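# Return deck plates and blocks to bays, lid the culture plate

## Task

Tidy up after a crashed run: each plate and block must sit in a bay that the deck table lists for its type: the sealed 96-well deep-well block in bay 11; the sealed 96-well plates in bays 12, 31 and 41; the sealed 384-well plate in bay 23; the 96-well culture plate with its lid in bay 43; all other bays stay empty. Every item must lie flat between its bay's corner pieces with its cut corner at the back left, and the lid must sit fully down over the culture plate's body. Bay numbers are row then column: row 1 is nearest the arms and row 4 farthest; column 1 is on the robot's left and column 4 on its right, and column 4's floors sit higher. Nothing may depend on the robot to stay in place: release everything, move the grippers away, and keep every object on the table.

## Robot and tools

Robot: two 6-joint arms, left_arm and right_arm, each with a two-finger gripper. Fingers point along the gripper's +z axis and close along its y axis. end_effector_position is the point between the pads when closed; closed fingertips reach about 33 mm past it, fully open about 9 mm. Closing pushes the tips roughly 24 mm farther from the arm, so leave that gap above a surface.

Frame: one scene frame for both arms. Origin on the table top midway between the arms, +x out over the table, +z up, left_arm on the +y side. The arm names do not match image sides. Positions are in metres, quaternions as w, x, y, z. Printed hand positions can be off, more so at long reach. Only the cameras (cam_head_left, cam_head_right, cam_left_wrist, cam_right_wrist) show where the ware is.

Row format (used by execute_actions and move): 20 numbers, always both arms. First left_arm: x, y, z, qw, qx, qy, qz (an absolute target pose for that gripper in the scene frame), then left_gripper position, force_limit, speed. Then the same 10 for right_arm/right_gripper. The three gripper numbers each lie in [-1, 1]. position: +1 fully open (140 mm), pads meet near -0.8, -1 closes until blocked. force_limit: about 14 N at -1, 60 N at 0, 107 N at +1 (parts up to 40 mm wide). speed: gap change of about 30 mm/s at -1, 140 at 0, 250 at +1. A 0 is a real command, so to leave a gripper alone resend its previous three numbers. To keep an arm still, resend its whole previous pose plus gripper numbers; to hold an orientation, keep sending the same target quaternion rather than the drifted reported one. A target more than 0.6 m from the arm's last reported position along any gripper axis gets the call refused.

execute_actions: "actions" holds zero or one item. Empty list: just returns state. {"rows": [...], "steps": n}: up to 15 rows, n at most 15 control steps of 1/30 s (default 15); each row lasts one step and the last row repeats. {"steps": n} alone is a wait of up to 300 steps counted from the previous result, reply time included. "pictures" true/false toggles images. Each step the commanded pose is clipped to within 70 mm and 16 degrees of the measured one; after the call an arm continues only to its last clipped pose, so check the result and send the rest. Position wins over orientation if both cannot be met.

move: "target" is one 20-number row (absolute poses); "speed" 0.002 to 0.5 m/s, default 0.25, turning capped at twice that in rad/s. Grippers follow straight paths that finish together, lasting 0.5 to 10 s (cut off at 10 s). Gripper numbers are applied at the start. Paths ignore obstacles and the other arm. Grippers lag and may overshoot speed near full stretch. The result adds a "move:" line: ending (done, off_target, moving, held, fault) and active limits (paced = pose clipped; held = a check blocked steps, after which the arm may jump fast), plus each gripper's distance to its pose.

wait: "seconds" 0 to 10, sends nothing new. zoom_image: "camera" and "region" [x0, y0, x1, y1] in image pixels, origin top-left, at most 504 by 504. Head images are 896x504, wrist images 504x504. finished_scene: "scene" 1 to 2, ends the current scene irreversibly and reports success; call it only when done.

Result lines: the state line gives each gripper's pose and velocities. object_status: 0 moving, 1 stopped while opening, 2 stopped while closing (a grip), 3 at requested position or pads met (thin items may still be held). Confirm a grasp by reading 2. position_measured is in counts: 3 open, 230 pads together, not linear. To squeeze harder while at 2, raise force_limit and switch position between -1 and -0.98. "pose unreachable" and HELD mark steps where the clearance check altered or blocked a command. "Hand target" shows the pose each arm is heading to. Joint torques have fixed offsets and noise. MOTOR HOT warns of heating from holding loads; reaching the limit brakes that arm (OVER-TEMPERATURE FAULT).

Avoid: joint torque at its load limit (waist and shoulder 312, elbow 147, wrist joints 41.4 N m, held weight included) or any outside force of 144 N stops the arm for 10 s and drops the rest of the call. Arms are stiff, so aiming even slightly below a firm contact can fault; faster and deeper targets press harder. Approach slowly, place gently, never slam or drop ware, never let the arms collide, never push anything off the table. Random brief tugs on held parts or nudges of loose items may occur, so recheck positions. Time, stops and reply length all cost, so act efficiently and smoothly, then open the grippers and retreat.

Each tool is called after "Emit:" in YAML: its name, and indented under it one key for each argument.

## Session

Emit:
execute_actions:
  actions: []

Scene clock: 0.00 s of 12600.00 s.
left_arm: end_effector_position=(+0.7043, +0.6181, +0.3231) position_measured=3 object_status=3 end_effector_quat_wxyz=(-0.001, +1.000, -0.023, +0.001) end_effector_velocity=(-0.000, -0.001, +0.001) end_effector_angular_velocity=(+0.000, +0.000, -0.001) | right_arm: end_effector_position=(+0.5972, -0.4803, +0.3210) position_measured=3 object_status=3 end_effector_quat_wxyz=(+0.001, +0.997, +0.072, -0.000) end_effector_velocity=(+0.000, +0.000, +0.000) end_effector_angular_velocity=(+0.001, -0.000, -0.000)
Joint positions: left_arm=[-0.054  0.162  1.604  0.002  1.372  1.518] | right_arm=[-0.052  0.165  1.605 -0.001  1.372  1.519]
Joint velocities: left_arm=[-0.001 -0.001 -0.001  0.     0.001  0.   ] | right_arm=[-0.    -0.    -0.     0.001  0.    -0.   ]
Joint torques (N m, as the joint torque sensors report them, + toward a larger angle): no reading
Hand target (left_arm): +0.704, +0.618, +0.323; -0.001, +1.000, -0.023, +0.001
Hand target (right_arm): +0.597, -0.480, +0.321; +0.001, +0.997, +0.072, -0.000

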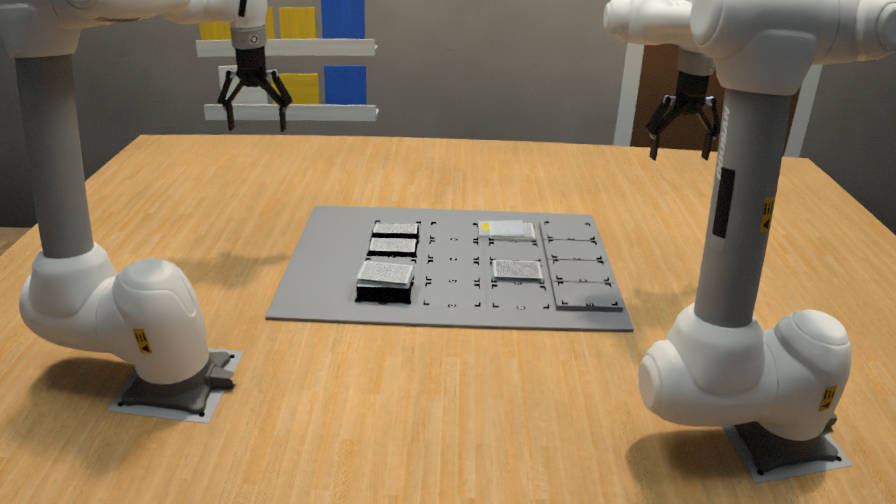

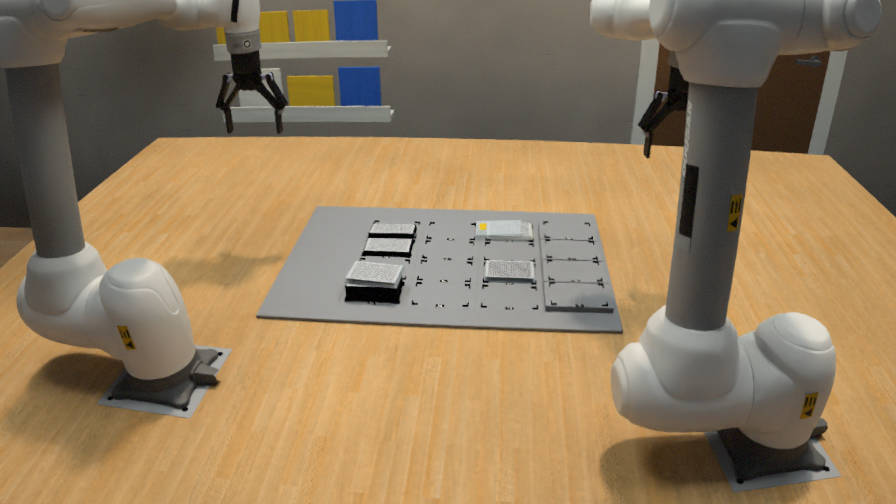

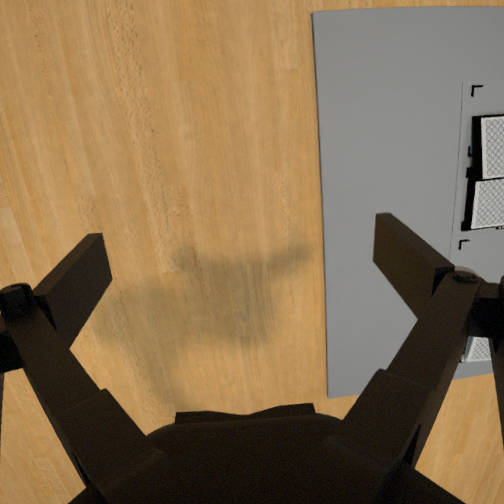

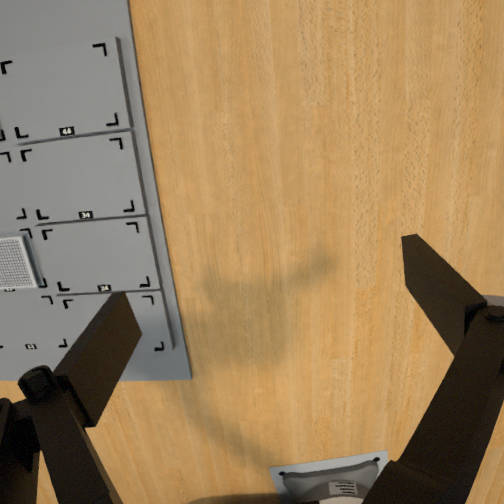

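Emit:
zoom_image:
  camera: "cam_head_left"
  region: [330,200,630,320]

Emit:
move:
  target: [0.55,0.24,0.32,0,1,0,0,1,0,0.5,0.75,-0.14,0.32,0,1,0,0,1,0,0.5]
  speed: 0.3

Region (330, 200, 630, 320) of cam_head_left's 896x504 image, scaled by 1.680, with more detail than that image has; it fills the top 202 rows of this view, and the rest is white.

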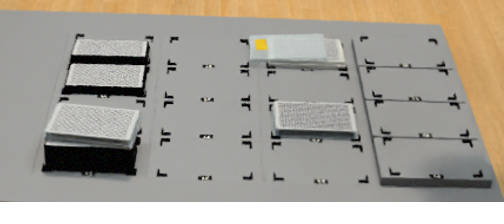

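Scene clock: 5.20 s of 12600.00 s.
left_arm: end_effector_position=(+0.5500, +0.2398, +0.3200) position_measured=3 object_status=3 end_effector_quat_wxyz=(+0.001, +1.000, +0.000, +0.000) end_effector_velocity=(+0.000, -0.001, -0.000) end_effector_angular_velocity=(-0.001, -0.001, +0.001) | right_arm: end_effector_position=(+0.7496, -0.1396, +0.3197) position_measured=3 object_status=3 end_effector_quat_wxyz=(-0.000, +1.000, -0.000, +0.000) end_effector_velocity=(+0.000, +0.001, -0.001) end_effector_angular_velocity=(-0.001, +0.002, +0.000)
Joint positions: left_arm=[-0.696  0.15   1.624 -0.001  1.366  0.829] | right_arm=[ 0.318  0.595  1.001 -0.     1.546  2.033]
Joint velocities: left_arm=[-0.001  0.001 -0.001  0.    -0.002 -0.001] | right_arm=[ 0.001  0.003 -0.002 -0.     0.002  0.001]
Joint torques (N m, as the joint torque sensors report them, + toward a larger angle): left_arm=[ -1.46 -61.23 -37.51   4.7    0.31  -0.37] | right_arm=[  3.56 -98.51 -44.37   4.68   0.59  -0.02]
Hand target (left_arm): +0.550, +0.240, +0.320; +0.001, +1.000, -0.000, +0.000
Hand target (right_arm): +0.750, -0.140, +0.320; -0.000, +1.000, -0.000, +0.000
Off the commanded pose (left_arm): 0.000 m, 0 deg.
Off the commanded pose (right_arm): 0.001 m, 0 deg.
After step 90, 0.33 s passed at rest.
move: done

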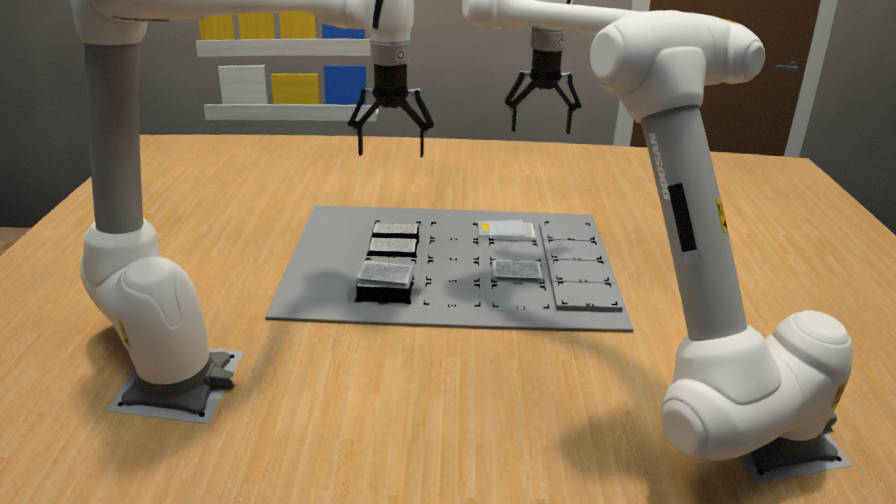

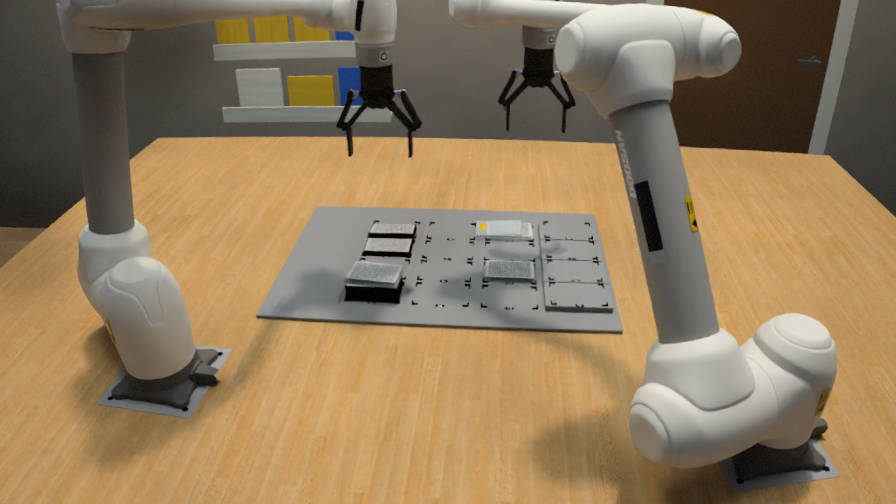

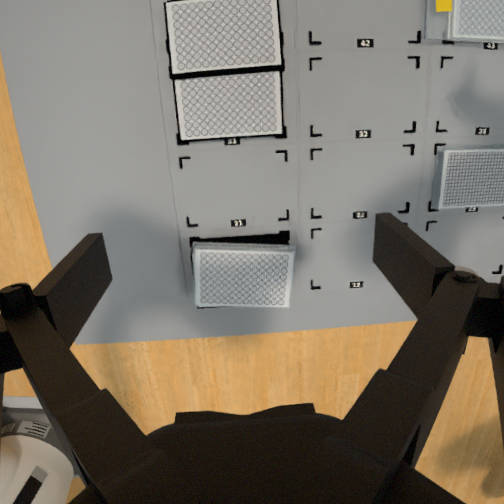

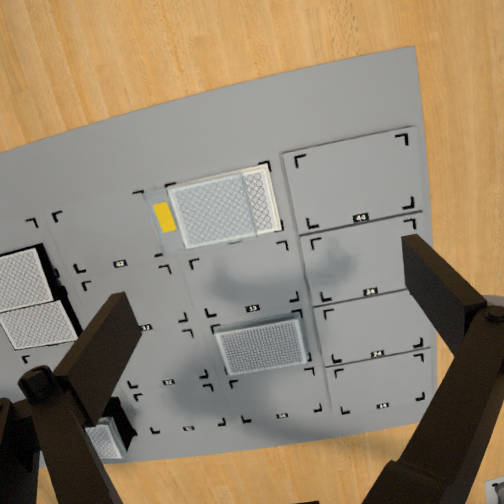

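Emit:
move:
  target: [0.46,0.24,0.12,0,1,0,0,1,0,0.5,0.80,-0.08,0.10,0,1,0,0,1,0,0.5]
  speed: 0.3

Scene clock: 13.07 s of 12600.00 s.
left_arm: end_effector_position=(+0.4602, +0.2397, +0.1199) position_measured=3 object_status=3 end_effector_quat_wxyz=(+0.000, +1.000, -0.000, -0.000) end_effector_velocity=(-0.001, -0.000, -0.001) end_effector_angular_velocity=(+0.001, +0.000, -0.001) | right_arm: end_effector_position=(+0.7996, -0.0801, +0.1001) position_measured=3 object_status=3 end_effector_quat_wxyz=(-0.000, +1.000, +0.000, +0.000) end_effector_velocity=(+0.000, +0.001, -0.001) end_effector_angular_velocity=(+0.001, +0.000, +0.000)
Joint positions: left_arm=[-0.802  0.177  1.982 -0.001  0.982  0.724] | right_arm=[0.349 0.794 1.057 0.    1.29  2.064]
Joint velocities: left_arm=[-0.002  0.     0.001  0.001 -0.001 -0.001] | right_arm=[ 0.     0.002 -0.002  0.001 -0.     0.   ]
Joint torques (N m, as the joint torque sensors report them, + toward a larger angle): left_arm=[ -2.32 -57.5  -30.84   3.68   0.48  -0.36] | right_arm=[  -0.28 -112.04  -40.2     4.69    0.1     0.27]
Hand target (left_arm): +0.460, +0.240, +0.120; +0.000, +1.000, -0.000, -0.000
Hand target (right_arm): +0.800, -0.080, +0.100; -0.000, +1.000, +0.000, +0.000
Off the commanded pose (left_arm): 0.000 m, 0 deg.
Off the commanded pose (right_arm): 0.000 m, 0 deg.
After step 90, 3.60 s passed at rest.
move: done

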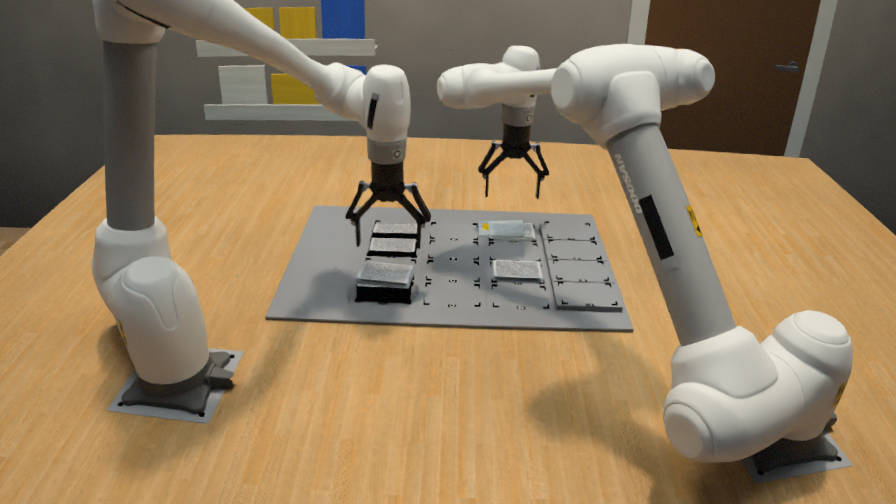

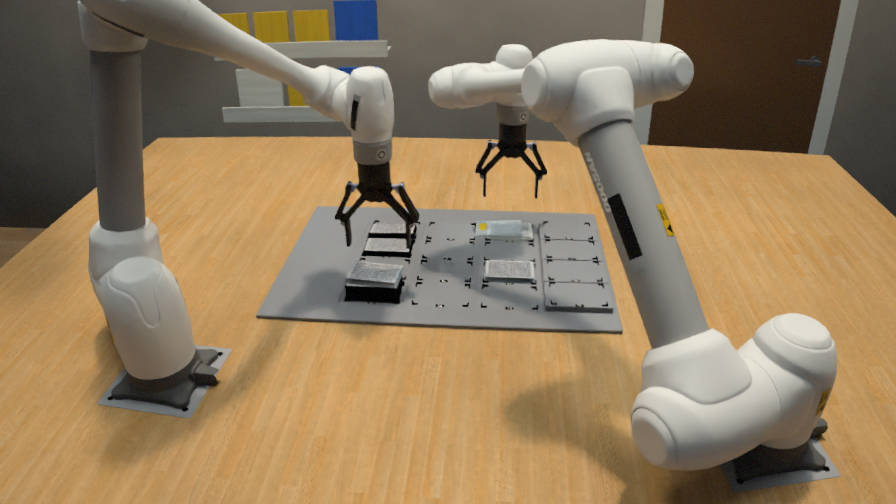

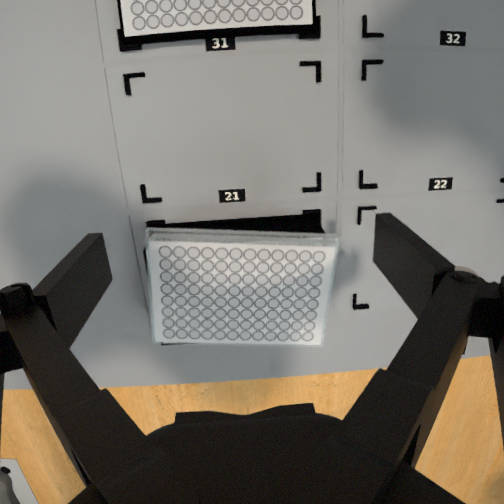

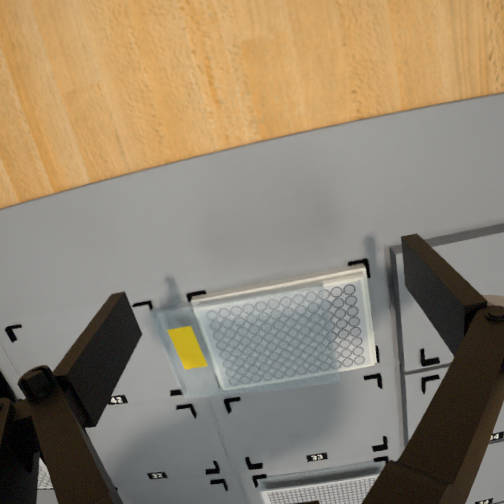

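Emit:
move:
  target: [0.39,0.243,0.085,0,0.9988,-0.048,0,1,0,0.5,0.71,-0.06,0.06,0,1,0,0,1,0,0.5]

Scene clock: 23.30 s of 12600.00 s.
left_arm: end_effector_position=(+0.3900, +0.2429, +0.0850) position_measured=3 object_status=3 end_effector_quat_wxyz=(+0.000, +0.999, -0.048, -0.000) end_effector_velocity=(-0.001, +0.000, -0.001) end_effector_angular_velocity=(+0.001, -0.001, -0.001) | right_arm: end_effector_position=(+0.7100, -0.0601, +0.0601) position_measured=3 object_status=3 end_effector_quat_wxyz=(-0.000, +1.000, +0.000, -0.000) end_effector_velocity=(-0.001, -0.000, -0.000) end_effector_angular_velocity=(-0.000, -0.001, -0.000)
Joint positions: left_arm=[-0.898  0.142  2.103 -0.001  0.897  0.723] | right_arm=[0.415 0.711 1.284 0.    1.147 2.13 ]
Joint velocities: left_arm=[-0.001 -0.     0.002  0.001 -0.002 -0.   ] | right_arm=[ 0.    -0.001  0.003 -0.001 -0.002  0.001]
Joint torques (N m, as the joint torque sensors report them, + toward a larger angle): left_arm=[  0.3  -52.23 -29.5    3.72   0.41  -0.64] | right_arm=[   1.71 -104.47  -39.22    3.88    0.3    -0.31]
Hand target (left_arm): +0.390, +0.243, +0.085; +0.000, +0.999, -0.048, -0.000
Hand target (right_arm): +0.710, -0.060, +0.060; -0.000, +1.000, +0.000, +0.000
Off the commanded pose (left_arm): 0.000 m, 0 deg.
Off the commanded pose (right_arm): 0.000 m, 0 deg.
After step 90, 6.37 s passed at rest.
move: done

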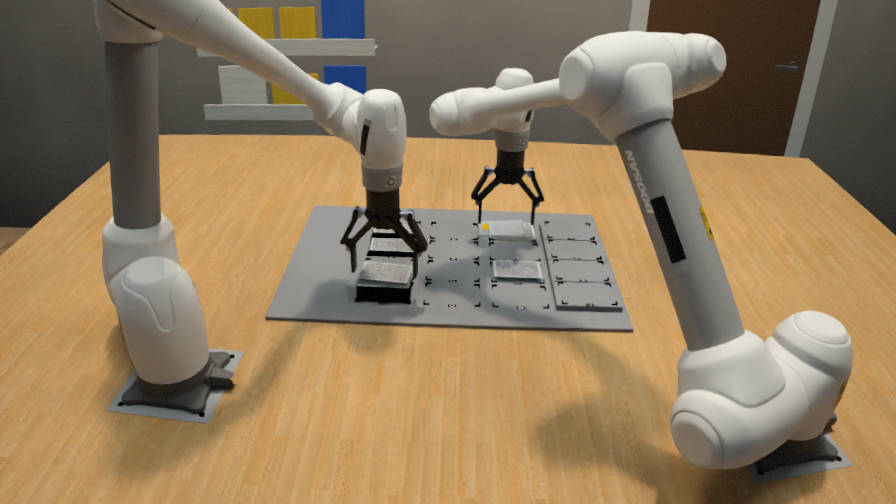

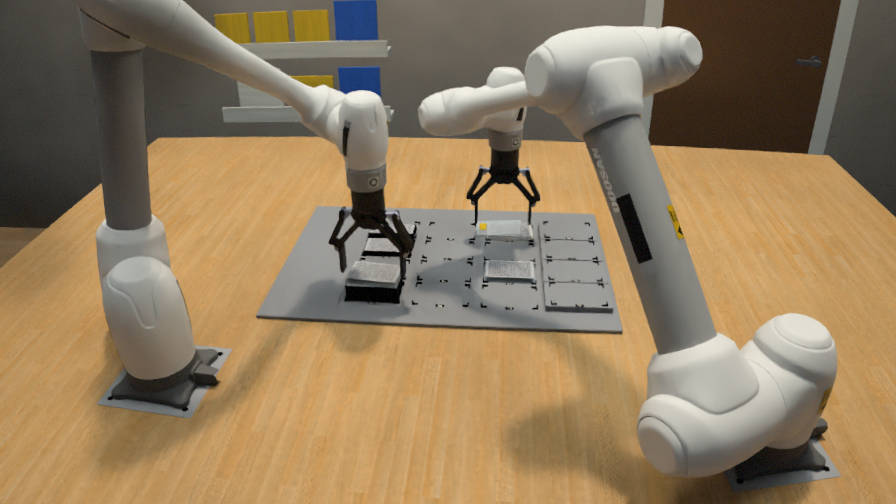

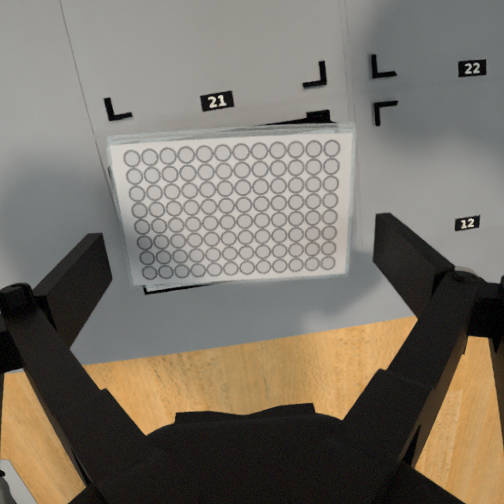

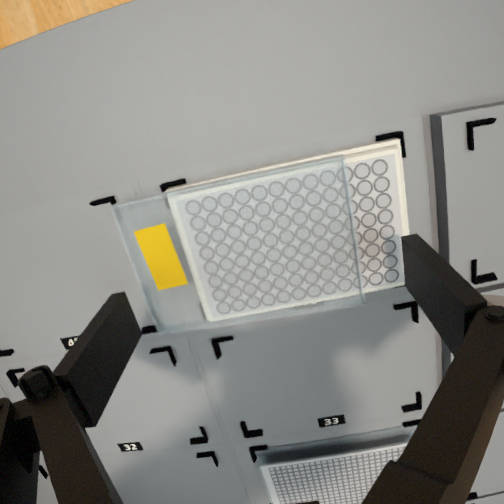

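Emit:
move:
  target: [0.402,0.243,0.067,0,0.9986,-0.053,0,1,0,0.5,0.726,-0.052,0.043,0,1,0,0,1,0,0.5]
  speed: 0.05

Emit:
zoom_image:
  camera: "cam_head_left"
  region: [340,200,560,310]

Scene clock: 30.27 s of 12600.00 s.
left_arm: end_effector_position=(+0.4020, +0.2430, +0.0671) position_measured=3 object_status=3 end_effector_quat_wxyz=(-0.000, +0.999, -0.053, +0.000) end_effector_velocity=(+0.001, +0.000, -0.001) end_effector_angular_velocity=(+0.000, -0.001, -0.002) | right_arm: end_effector_position=(+0.7260, -0.0520, +0.0430) position_measured=3 object_status=3 end_effector_quat_wxyz=(-0.000, +1.000, +0.000, +0.000) end_effector_velocity=(-0.000, +0.002, -0.002) end_effector_angular_velocity=(-0.000, +0.002, +0.001)
Joint positions: left_arm=[-0.88   0.174  2.104  0.     0.863  0.751] | right_arm=[ 0.413  0.75   1.246 -0.     1.145  2.129]
Joint velocities: left_arm=[ 0.001  0.001  0.     0.001 -0.002  0.002] | right_arm=[ 0.001  0.003 -0.002  0.001 -0.    -0.   ]
Joint torques (N m, as the joint torque sensors report them, + toward a larger angle): left_arm=[ -1.08 -54.02 -28.74   3.39   0.64  -0.2 ] | right_arm=[   0.07 -107.56  -37.34    3.91   -0.46   -0.2 ]
Hand target (left_arm): +0.402, +0.243, +0.067; -0.000, +0.999, -0.053, -0.000
Hand target (right_arm): +0.726, -0.052, +0.043; -0.000, +1.000, +0.000, -0.000
Off the commanded pose (left_arm): 0.000 m, 0 deg.
Off the commanded pose (right_arm): 0.000 m, 0 deg.
After step 90, 3.17 s passed at rest.
move: done

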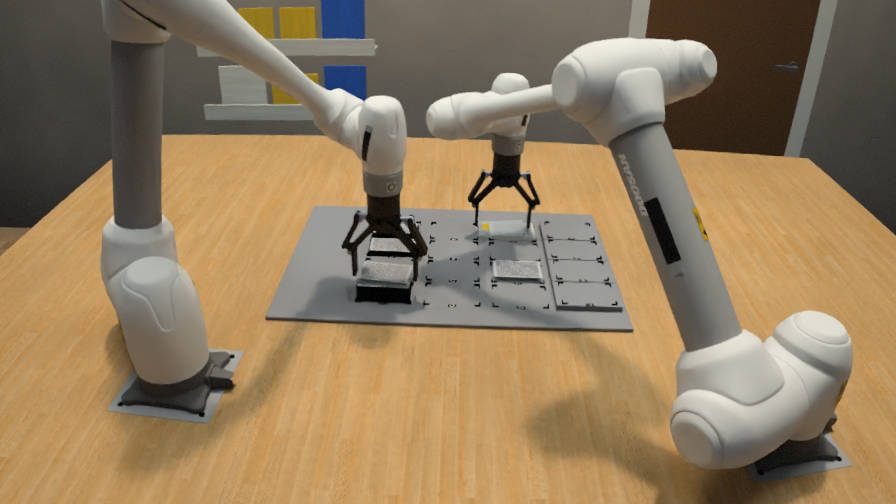

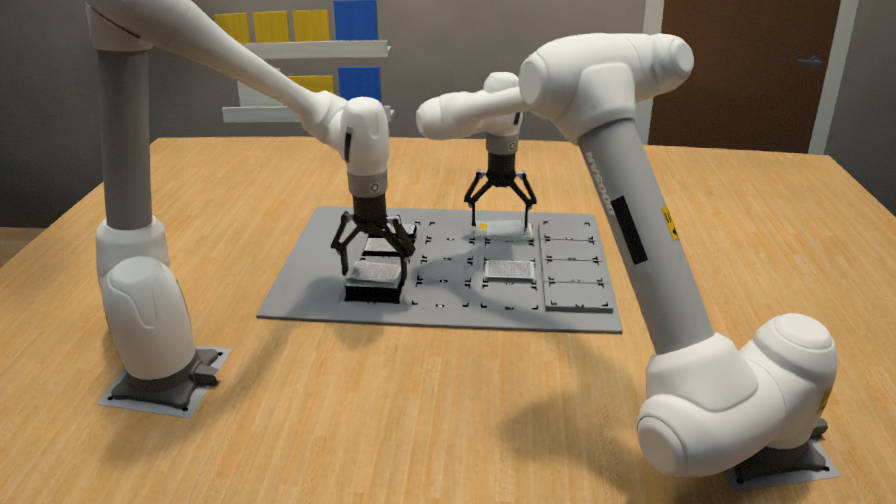

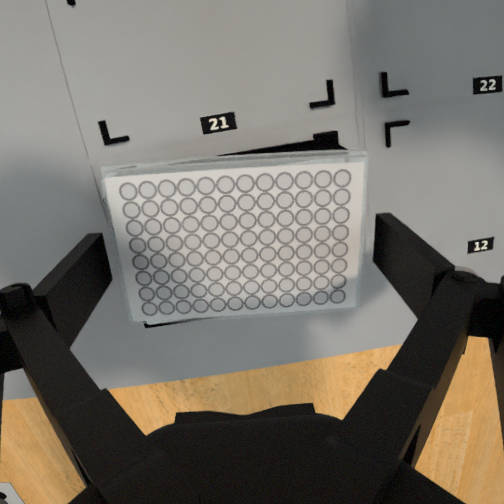

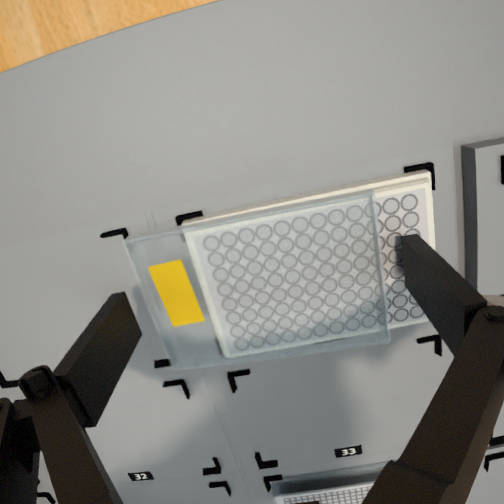

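Region (340, 200, 560, 310) of cam_head_left's 896x504 image, scaled by 2.291, with more detail than that image has.

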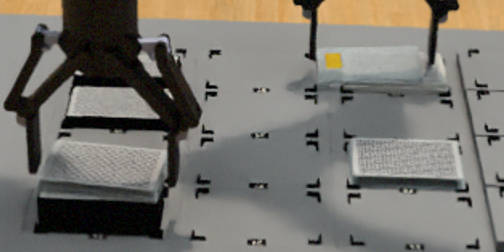

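Emit:
execute_actions:
  actions:
    - {"rows":[[0.402,0.243,0.066,0,0.9986,-0.053,0,1,-0.5,-0.5,0.726,-0.051,0.041,0,1,0,0,1,-0.7,-0.5],[0.402,0.243,0.066,0,0.9986,-0.053,0,1,-0.5,-0.5,0.726,-0.051,0.039,0,1,0,0,1,-0.7,-0.5],[0.402,0.243,0.066,0,0.9986,-0.053,0,1,-0.5,-0.5,0.726,-0.051,0.039,0,1,0,0,1,-0.7,-0.5],[0.402,0.243,0.066,0,0.9986,-0.053,0,0.6,-0.5,-0.7,0.726,-0.051,0.039,0,1,0,0,0.6,-0.7,-0.7]]}
  pictures: false

Emit:
move:
  target: [0.402,0.243,0.085,0,1,0,0,0.6,-0.5,-0.7,0.726,-0.051,0.047,0,1,0,0,0.6,-0.7,-0.7]
  speed: 0.06

Scene clock: 41.93 s of 12600.00 s.
left_arm: end_effector_position=(+0.4020, +0.2430, +0.0660) position_measured=30 object_status=0 end_effector_quat_wxyz=(-0.000, +0.999, -0.053, +0.000) end_effector_velocity=(+0.000, -0.001, +0.000) end_effector_angular_velocity=(-0.001, -0.001, -0.001) | right_arm: end_effector_position=(+0.7262, -0.0511, +0.0396) position_measured=39 object_status=0 end_effector_quat_wxyz=(+0.000, +1.000, +0.000, +0.000) end_effector_velocity=(+0.001, +0.001, +0.006) end_effector_angular_velocity=(+0.002, -0.008, +0.003)
Joint positions: left_arm=[-0.88   0.176  2.105  0.     0.861  0.751] | right_arm=[ 0.414  0.753  1.247 -0.001  1.141  2.129]
Joint velocities: left_arm=[-0.001  0.    -0.     0.001 -0.001 -0.   ] | right_arm=[ 0.002 -0.005 -0.002 -0.003 -0.     0.   ]
Joint torques (N m, as the joint torque sensors report them, + toward a larger angle): left_arm=[ -5.02 -39.52 -23.11   0.93  -4.    -0.09] | right_arm=[ 14.05 -49.71 -18.23  13.23  -8.01  -0.54]
Hand target (left_arm): +0.402, +0.243, +0.066; +0.000, +0.999, -0.053, -0.000
Hand target (right_arm): +0.726, -0.051, +0.039; -0.000, +1.000, +0.000, +0.000
Off the commanded pose (left_arm): 0.000 m, 0 deg.
Off the commanded pose (right_arm): 0.001 m, 0 deg.
Steps of this call (steps 1 to 90: nothing new was sent; then 8.17 s passed at rest; steps 91 to 105: all 15 steps of this action). Readings (end_effector_position | what the end effector reports):
91: left_arm (+0.4020, +0.2430, +0.0670) | right_arm (+0.7260, -0.0520, +0.0429) | left_arm position_measured=3 object_status=3 | right_arm position_measured=3 object_status=3
92: left_arm (+0.4020, +0.2430, +0.0667) | right_arm (+0.7260, -0.0519, +0.0423) | left_arm position_measured=3 object_status=3 | right_arm position_measured=3 object_status=3
94: left_arm (+0.4020, +0.2430, +0.0662) | right_arm (+0.7262, -0.0514, +0.0403) | left_arm position_measured=3 object_status=0 | right_arm position_measured=3 object_status=0
98: left_arm (+0.4020, +0.2430, +0.0660) | right_arm (+0.7261, -0.0511, +0.0392) | left_arm position_measured=15 object_status=0 | right_arm position_measured=15 object_status=0
105: the state above

Scene clock: 43.30 s of 12600.00 s.
left_arm: end_effector_position=(+0.4020, +0.2430, +0.0849) position_measured=31 object_status=2 end_effector_quat_wxyz=(+0.000, +1.000, -0.000, -0.000) end_effector_velocity=(-0.000, +0.000, +0.001) end_effector_angular_velocity=(+0.000, +0.001, +0.007) | right_arm: end_effector_position=(+0.7260, -0.0509, +0.0469) position_measured=53 object_status=3 end_effector_quat_wxyz=(-0.000, +1.000, +0.000, -0.000) end_effector_velocity=(-0.000, +0.001, +0.001) end_effector_angular_velocity=(+0.001, +0.000, +0.000)
Joint positions: left_arm=[-0.88   0.153  2.089 -0.     0.899  0.645] | right_arm=[0.414 0.748 1.242 0.    1.152 2.129]
Joint velocities: left_arm=[-0.    -0.001 -0.    -0.     0.002 -0.007] | right_arm=[ 0.001 -0.    -0.001  0.001  0.001 -0.   ]
Joint torques (N m, as the joint torque sensors report them, + toward a larger angle): left_arm=[ -1.4  -53.18 -29.73   3.53   0.36  -0.16] | right_arm=[   1.55 -107.41  -39.54    4.25   -0.33   -0.27]
Hand target (left_arm): +0.402, +0.243, +0.085; -0.000, +1.000, +0.000, +0.000
Hand target (right_arm): +0.726, -0.051, +0.047; +0.000, +1.000, -0.000, +0.000
Off the commanded pose (left_arm): 0.000 m, 0 deg.
Off the commanded pose (right_arm): 0.000 m, 0 deg.
move: done

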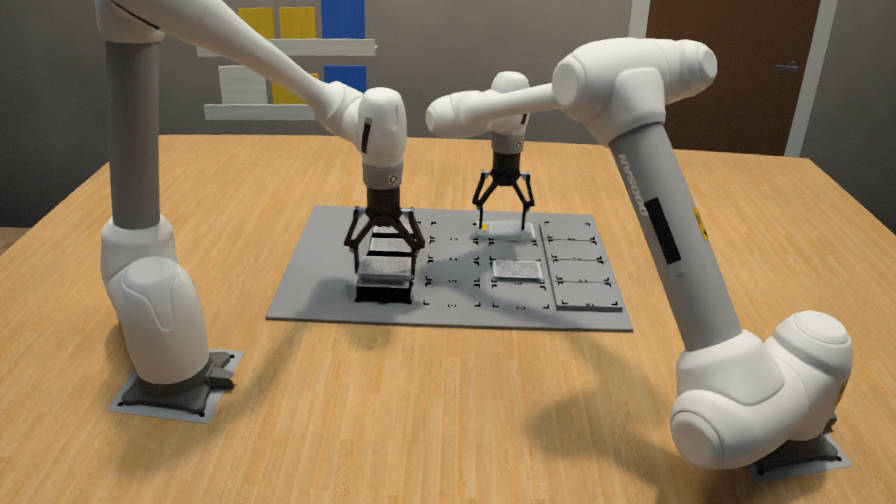

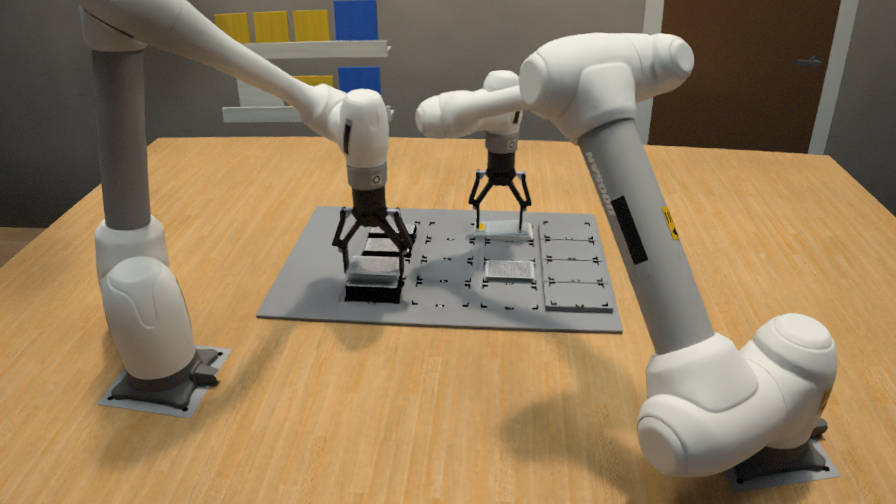

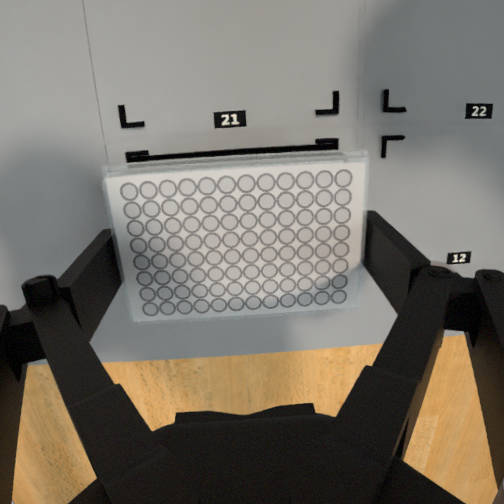

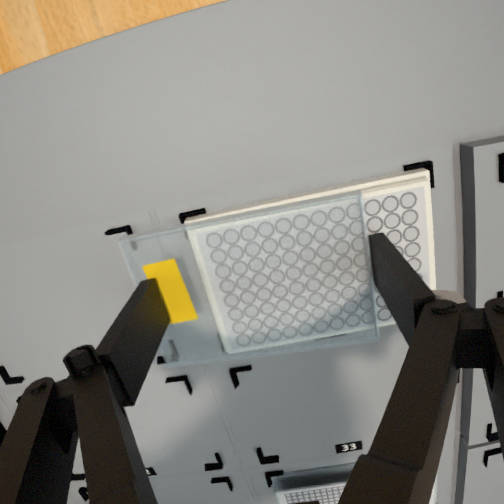

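Emit:
move:
  target: [0.402,0.085,0.085,0,1,0,0,0.6,-0.5,-0.7,0.726,-0.043,0.048,0.044,0.999,0,0,1,-0.7,0]
  speed: 0.2

Emit:
move:
  target: [0.402,0.085,0.04,0,1,0,0,0.6,-0.5,-0.7,0.726,-0.043,0.034,0.044,0.999,0,0,1,-0.7,0]
  speed: 0.1

Scene clock: 58.07 s of 12600.00 s.
left_arm: end_effector_position=(+0.4014, +0.1481, +0.0853) position_measured=31 object_status=2 end_effector_quat_wxyz=(+0.001, +1.000, -0.000, -0.000) end_effector_velocity=(-0.000, +0.001, -0.000) end_effector_angular_velocity=(+0.001, +0.001, +0.000) | right_arm: end_effector_position=(+0.7260, -0.0444, +0.0478) position_measured=3 object_status=3 end_effector_quat_wxyz=(+0.036, +0.999, +0.000, +0.000) end_effector_velocity=(+0.001, -0.000, +0.001) end_effector_angular_velocity=(+0.002, -0.001, -0.002)
Joint positions: left_arm=[-0.974  0.259  1.952 -0.001  0.929  0.552] | right_arm=[ 0.442  0.776  1.191 -0.064  1.215  2.181]
Joint velocities: left_arm=[ 0.     0.     0.001 -0.001  0.001  0.   ] | right_arm=[-0.001 -0.001  0.     0.001 -0.    -0.   ]
Joint torques (N m, as the joint torque sensors report them, + toward a larger angle): left_arm=[ -1.48 -65.44 -30.43   3.73   0.38  -0.14] | right_arm=[   2.11 -108.51  -39.92    3.84   -0.04   -0.46]
Hand target (left_arm): +0.401, +0.148, +0.085; +0.001, +1.000, -0.000, -0.000
Hand target (right_arm): +0.726, -0.044, +0.048; +0.036, +0.999, +0.000, +0.000
Off the commanded pose (left_arm): 0.063 m, 0 deg.
Off the commanded pose (right_arm): 0.001 m, 1 deg.
After step 90, 10.67 s passed at rest.
move: held (left_arm, right_arm); limits=held; held on 14 of 33 steps (left_arm, right_arm), including the last (left_arm, right_arm)
pose unreachable (left arm): on one or more control steps of this call this arm could not follow its commanded pose, so it was not sent that pose on those steps. On the call's last step it was still not sent that pose. It may still have moved: this result reports where it is.
cause: the commanded pose would bring a part of the arm too close to another arm (a part of this arm just beyond joint 4 (forearm roll) and a part of the other arm just beyond its joint 4 (forearm roll)).
pose unreachable (right arm): on one or more control steps of this call this arm could not follow its commanded pose, so it was not sent that pose on those steps. On the call's last step it was still not sent that pose. It may still have moved: this result reports where it is.
cause: the commanded pose would bring a part of the arm too close to another arm (a part of this arm just beyond joint 4 (forearm roll) and a part of the other arm just beyond its joint 4 (forearm roll), along the way the arms are being sent).

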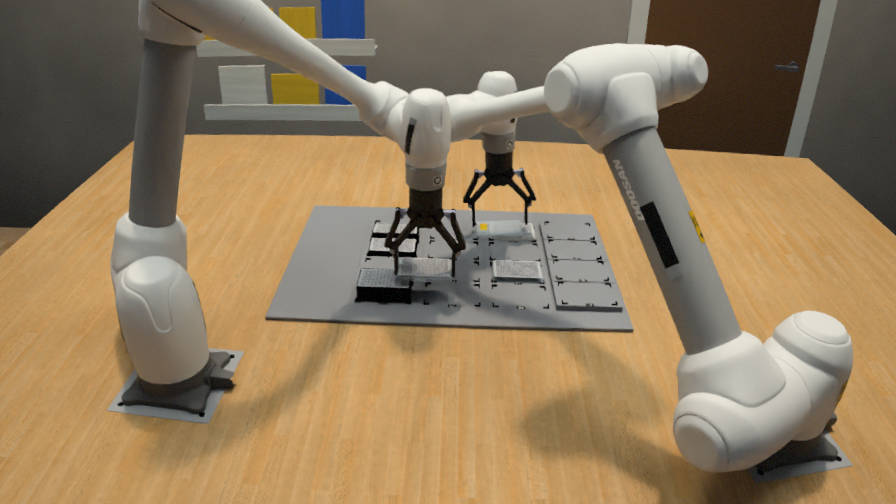

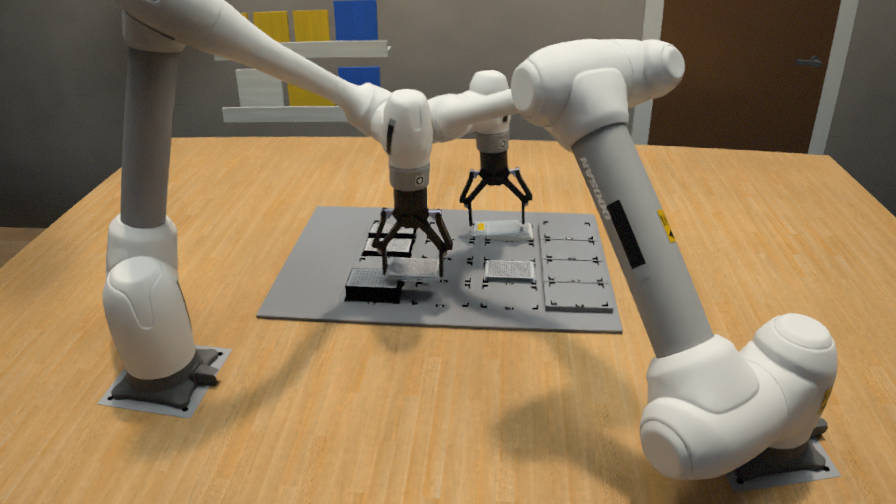

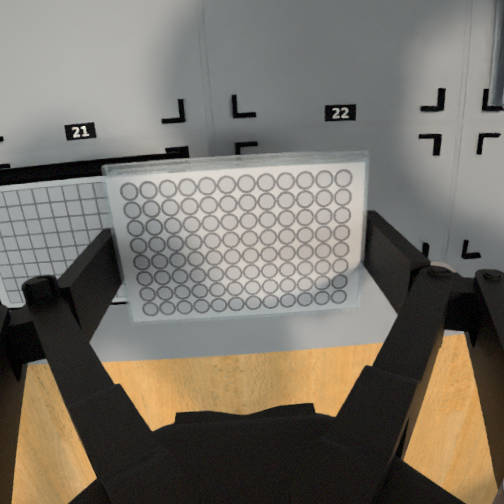

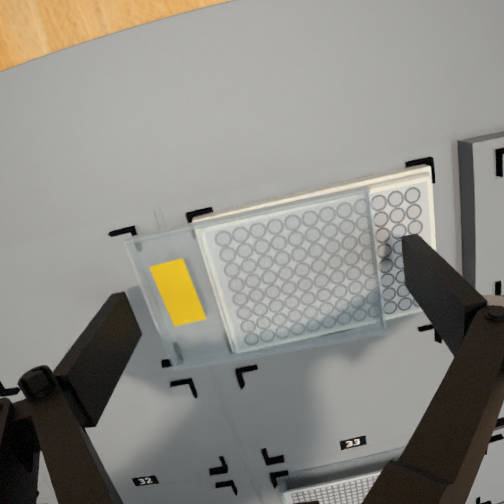

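Scene clock: 59.33 s of 12600.00 s.
left_arm: end_effector_position=(+0.4016, +0.1452, +0.0832) position_measured=31 object_status=2 end_effector_quat_wxyz=(+0.001, +1.000, -0.000, -0.000) end_effector_velocity=(+0.000, +0.000, -0.000) end_effector_angular_velocity=(+0.001, -0.000, -0.000) | right_arm: end_effector_position=(+0.7260, -0.0430, +0.0341) position_measured=3 object_status=3 end_effector_quat_wxyz=(+0.044, +0.999, +0.000, +0.000) end_effector_velocity=(+0.000, +0.000, -0.000) end_effector_angular_velocity=(-0.001, -0.000, -0.000)
Joint positions: left_arm=[-0.977  0.264  1.95  -0.001  0.927  0.549] | right_arm=[ 0.447  0.792  1.189 -0.078  1.211  2.192]
Joint velocities: left_arm=[ 0.     0.    -0.     0.001  0.     0.   ] | right_arm=[ 0.     0.001 -0.    -0.001 -0.     0.001]
Joint torques (N m, as the joint torque sensors report them, + toward a larger angle): left_arm=[ -1.97 -64.71 -30.52   3.7    0.45  -0.28] | right_arm=[   2.22 -108.12  -39.2     3.72   -0.14   -0.12]
Hand target (left_arm): +0.402, +0.145, +0.083; +0.001, +1.000, -0.000, -0.000
Hand target (right_arm): +0.726, -0.043, +0.034; +0.044, +0.999, +0.000, +0.000
Off the commanded pose (left_arm): 0.074 m, 0 deg; position clipped at the last step of the last action.
Off the commanded pose (right_arm): 0.000 m, 0 deg.
move: held (left_arm); limits=paced,held; held on 24 of 31 steps (left_arm), including the last (left_arm)
pose unreachable (left arm): on one or more control steps of this call this arm could not follow its commanded pose, so it was not sent that pose on those steps. On the call's last step it was still not sent that pose. It may still have moved: this result reports where it is.
cause: the commanded pose would bring a part of the arm too close to another arm (a part of this arm just beyond joint 4 (forearm roll) and a part of the other arm just beyond its joint 4 (forearm roll)).

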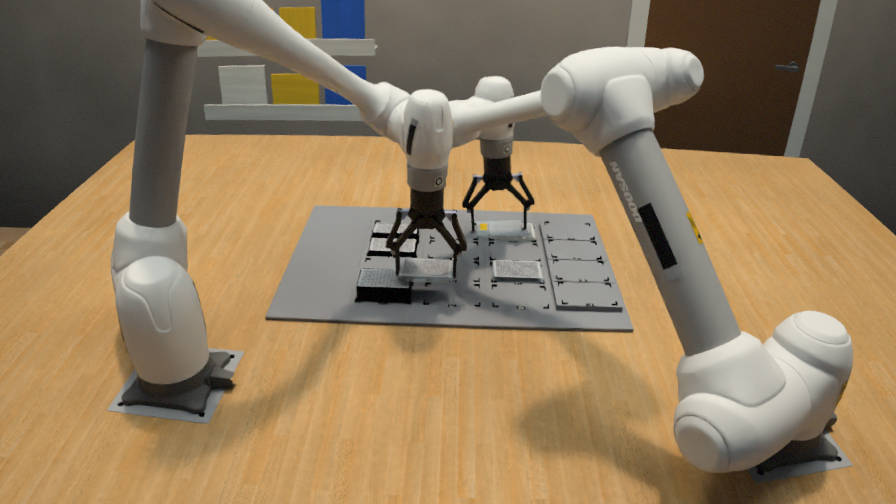

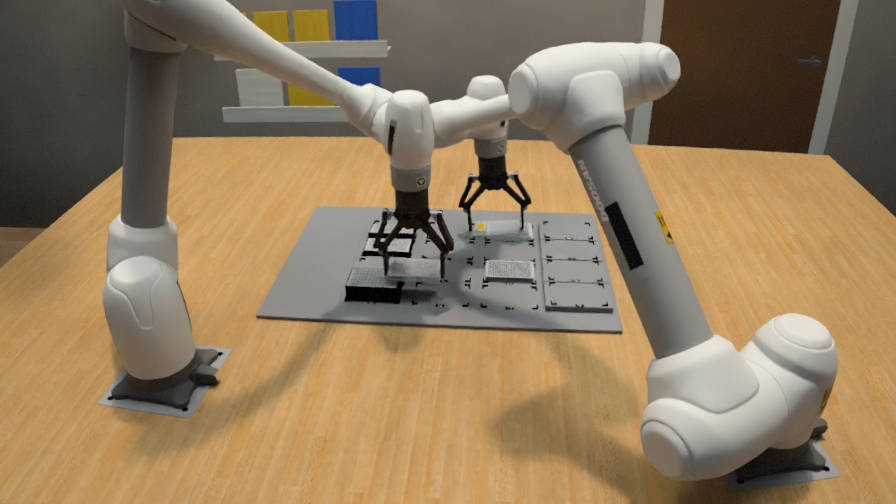

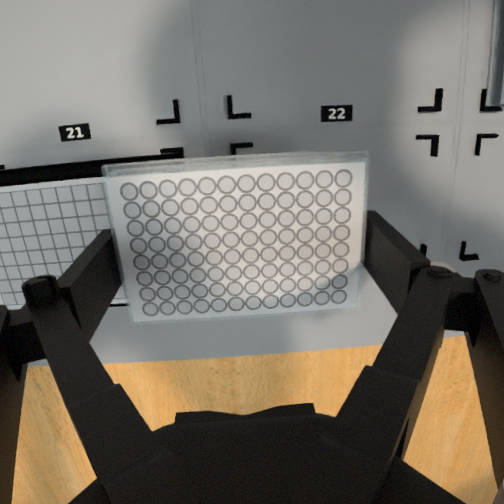

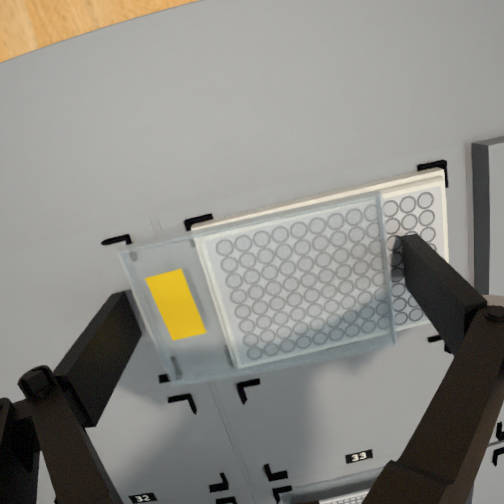

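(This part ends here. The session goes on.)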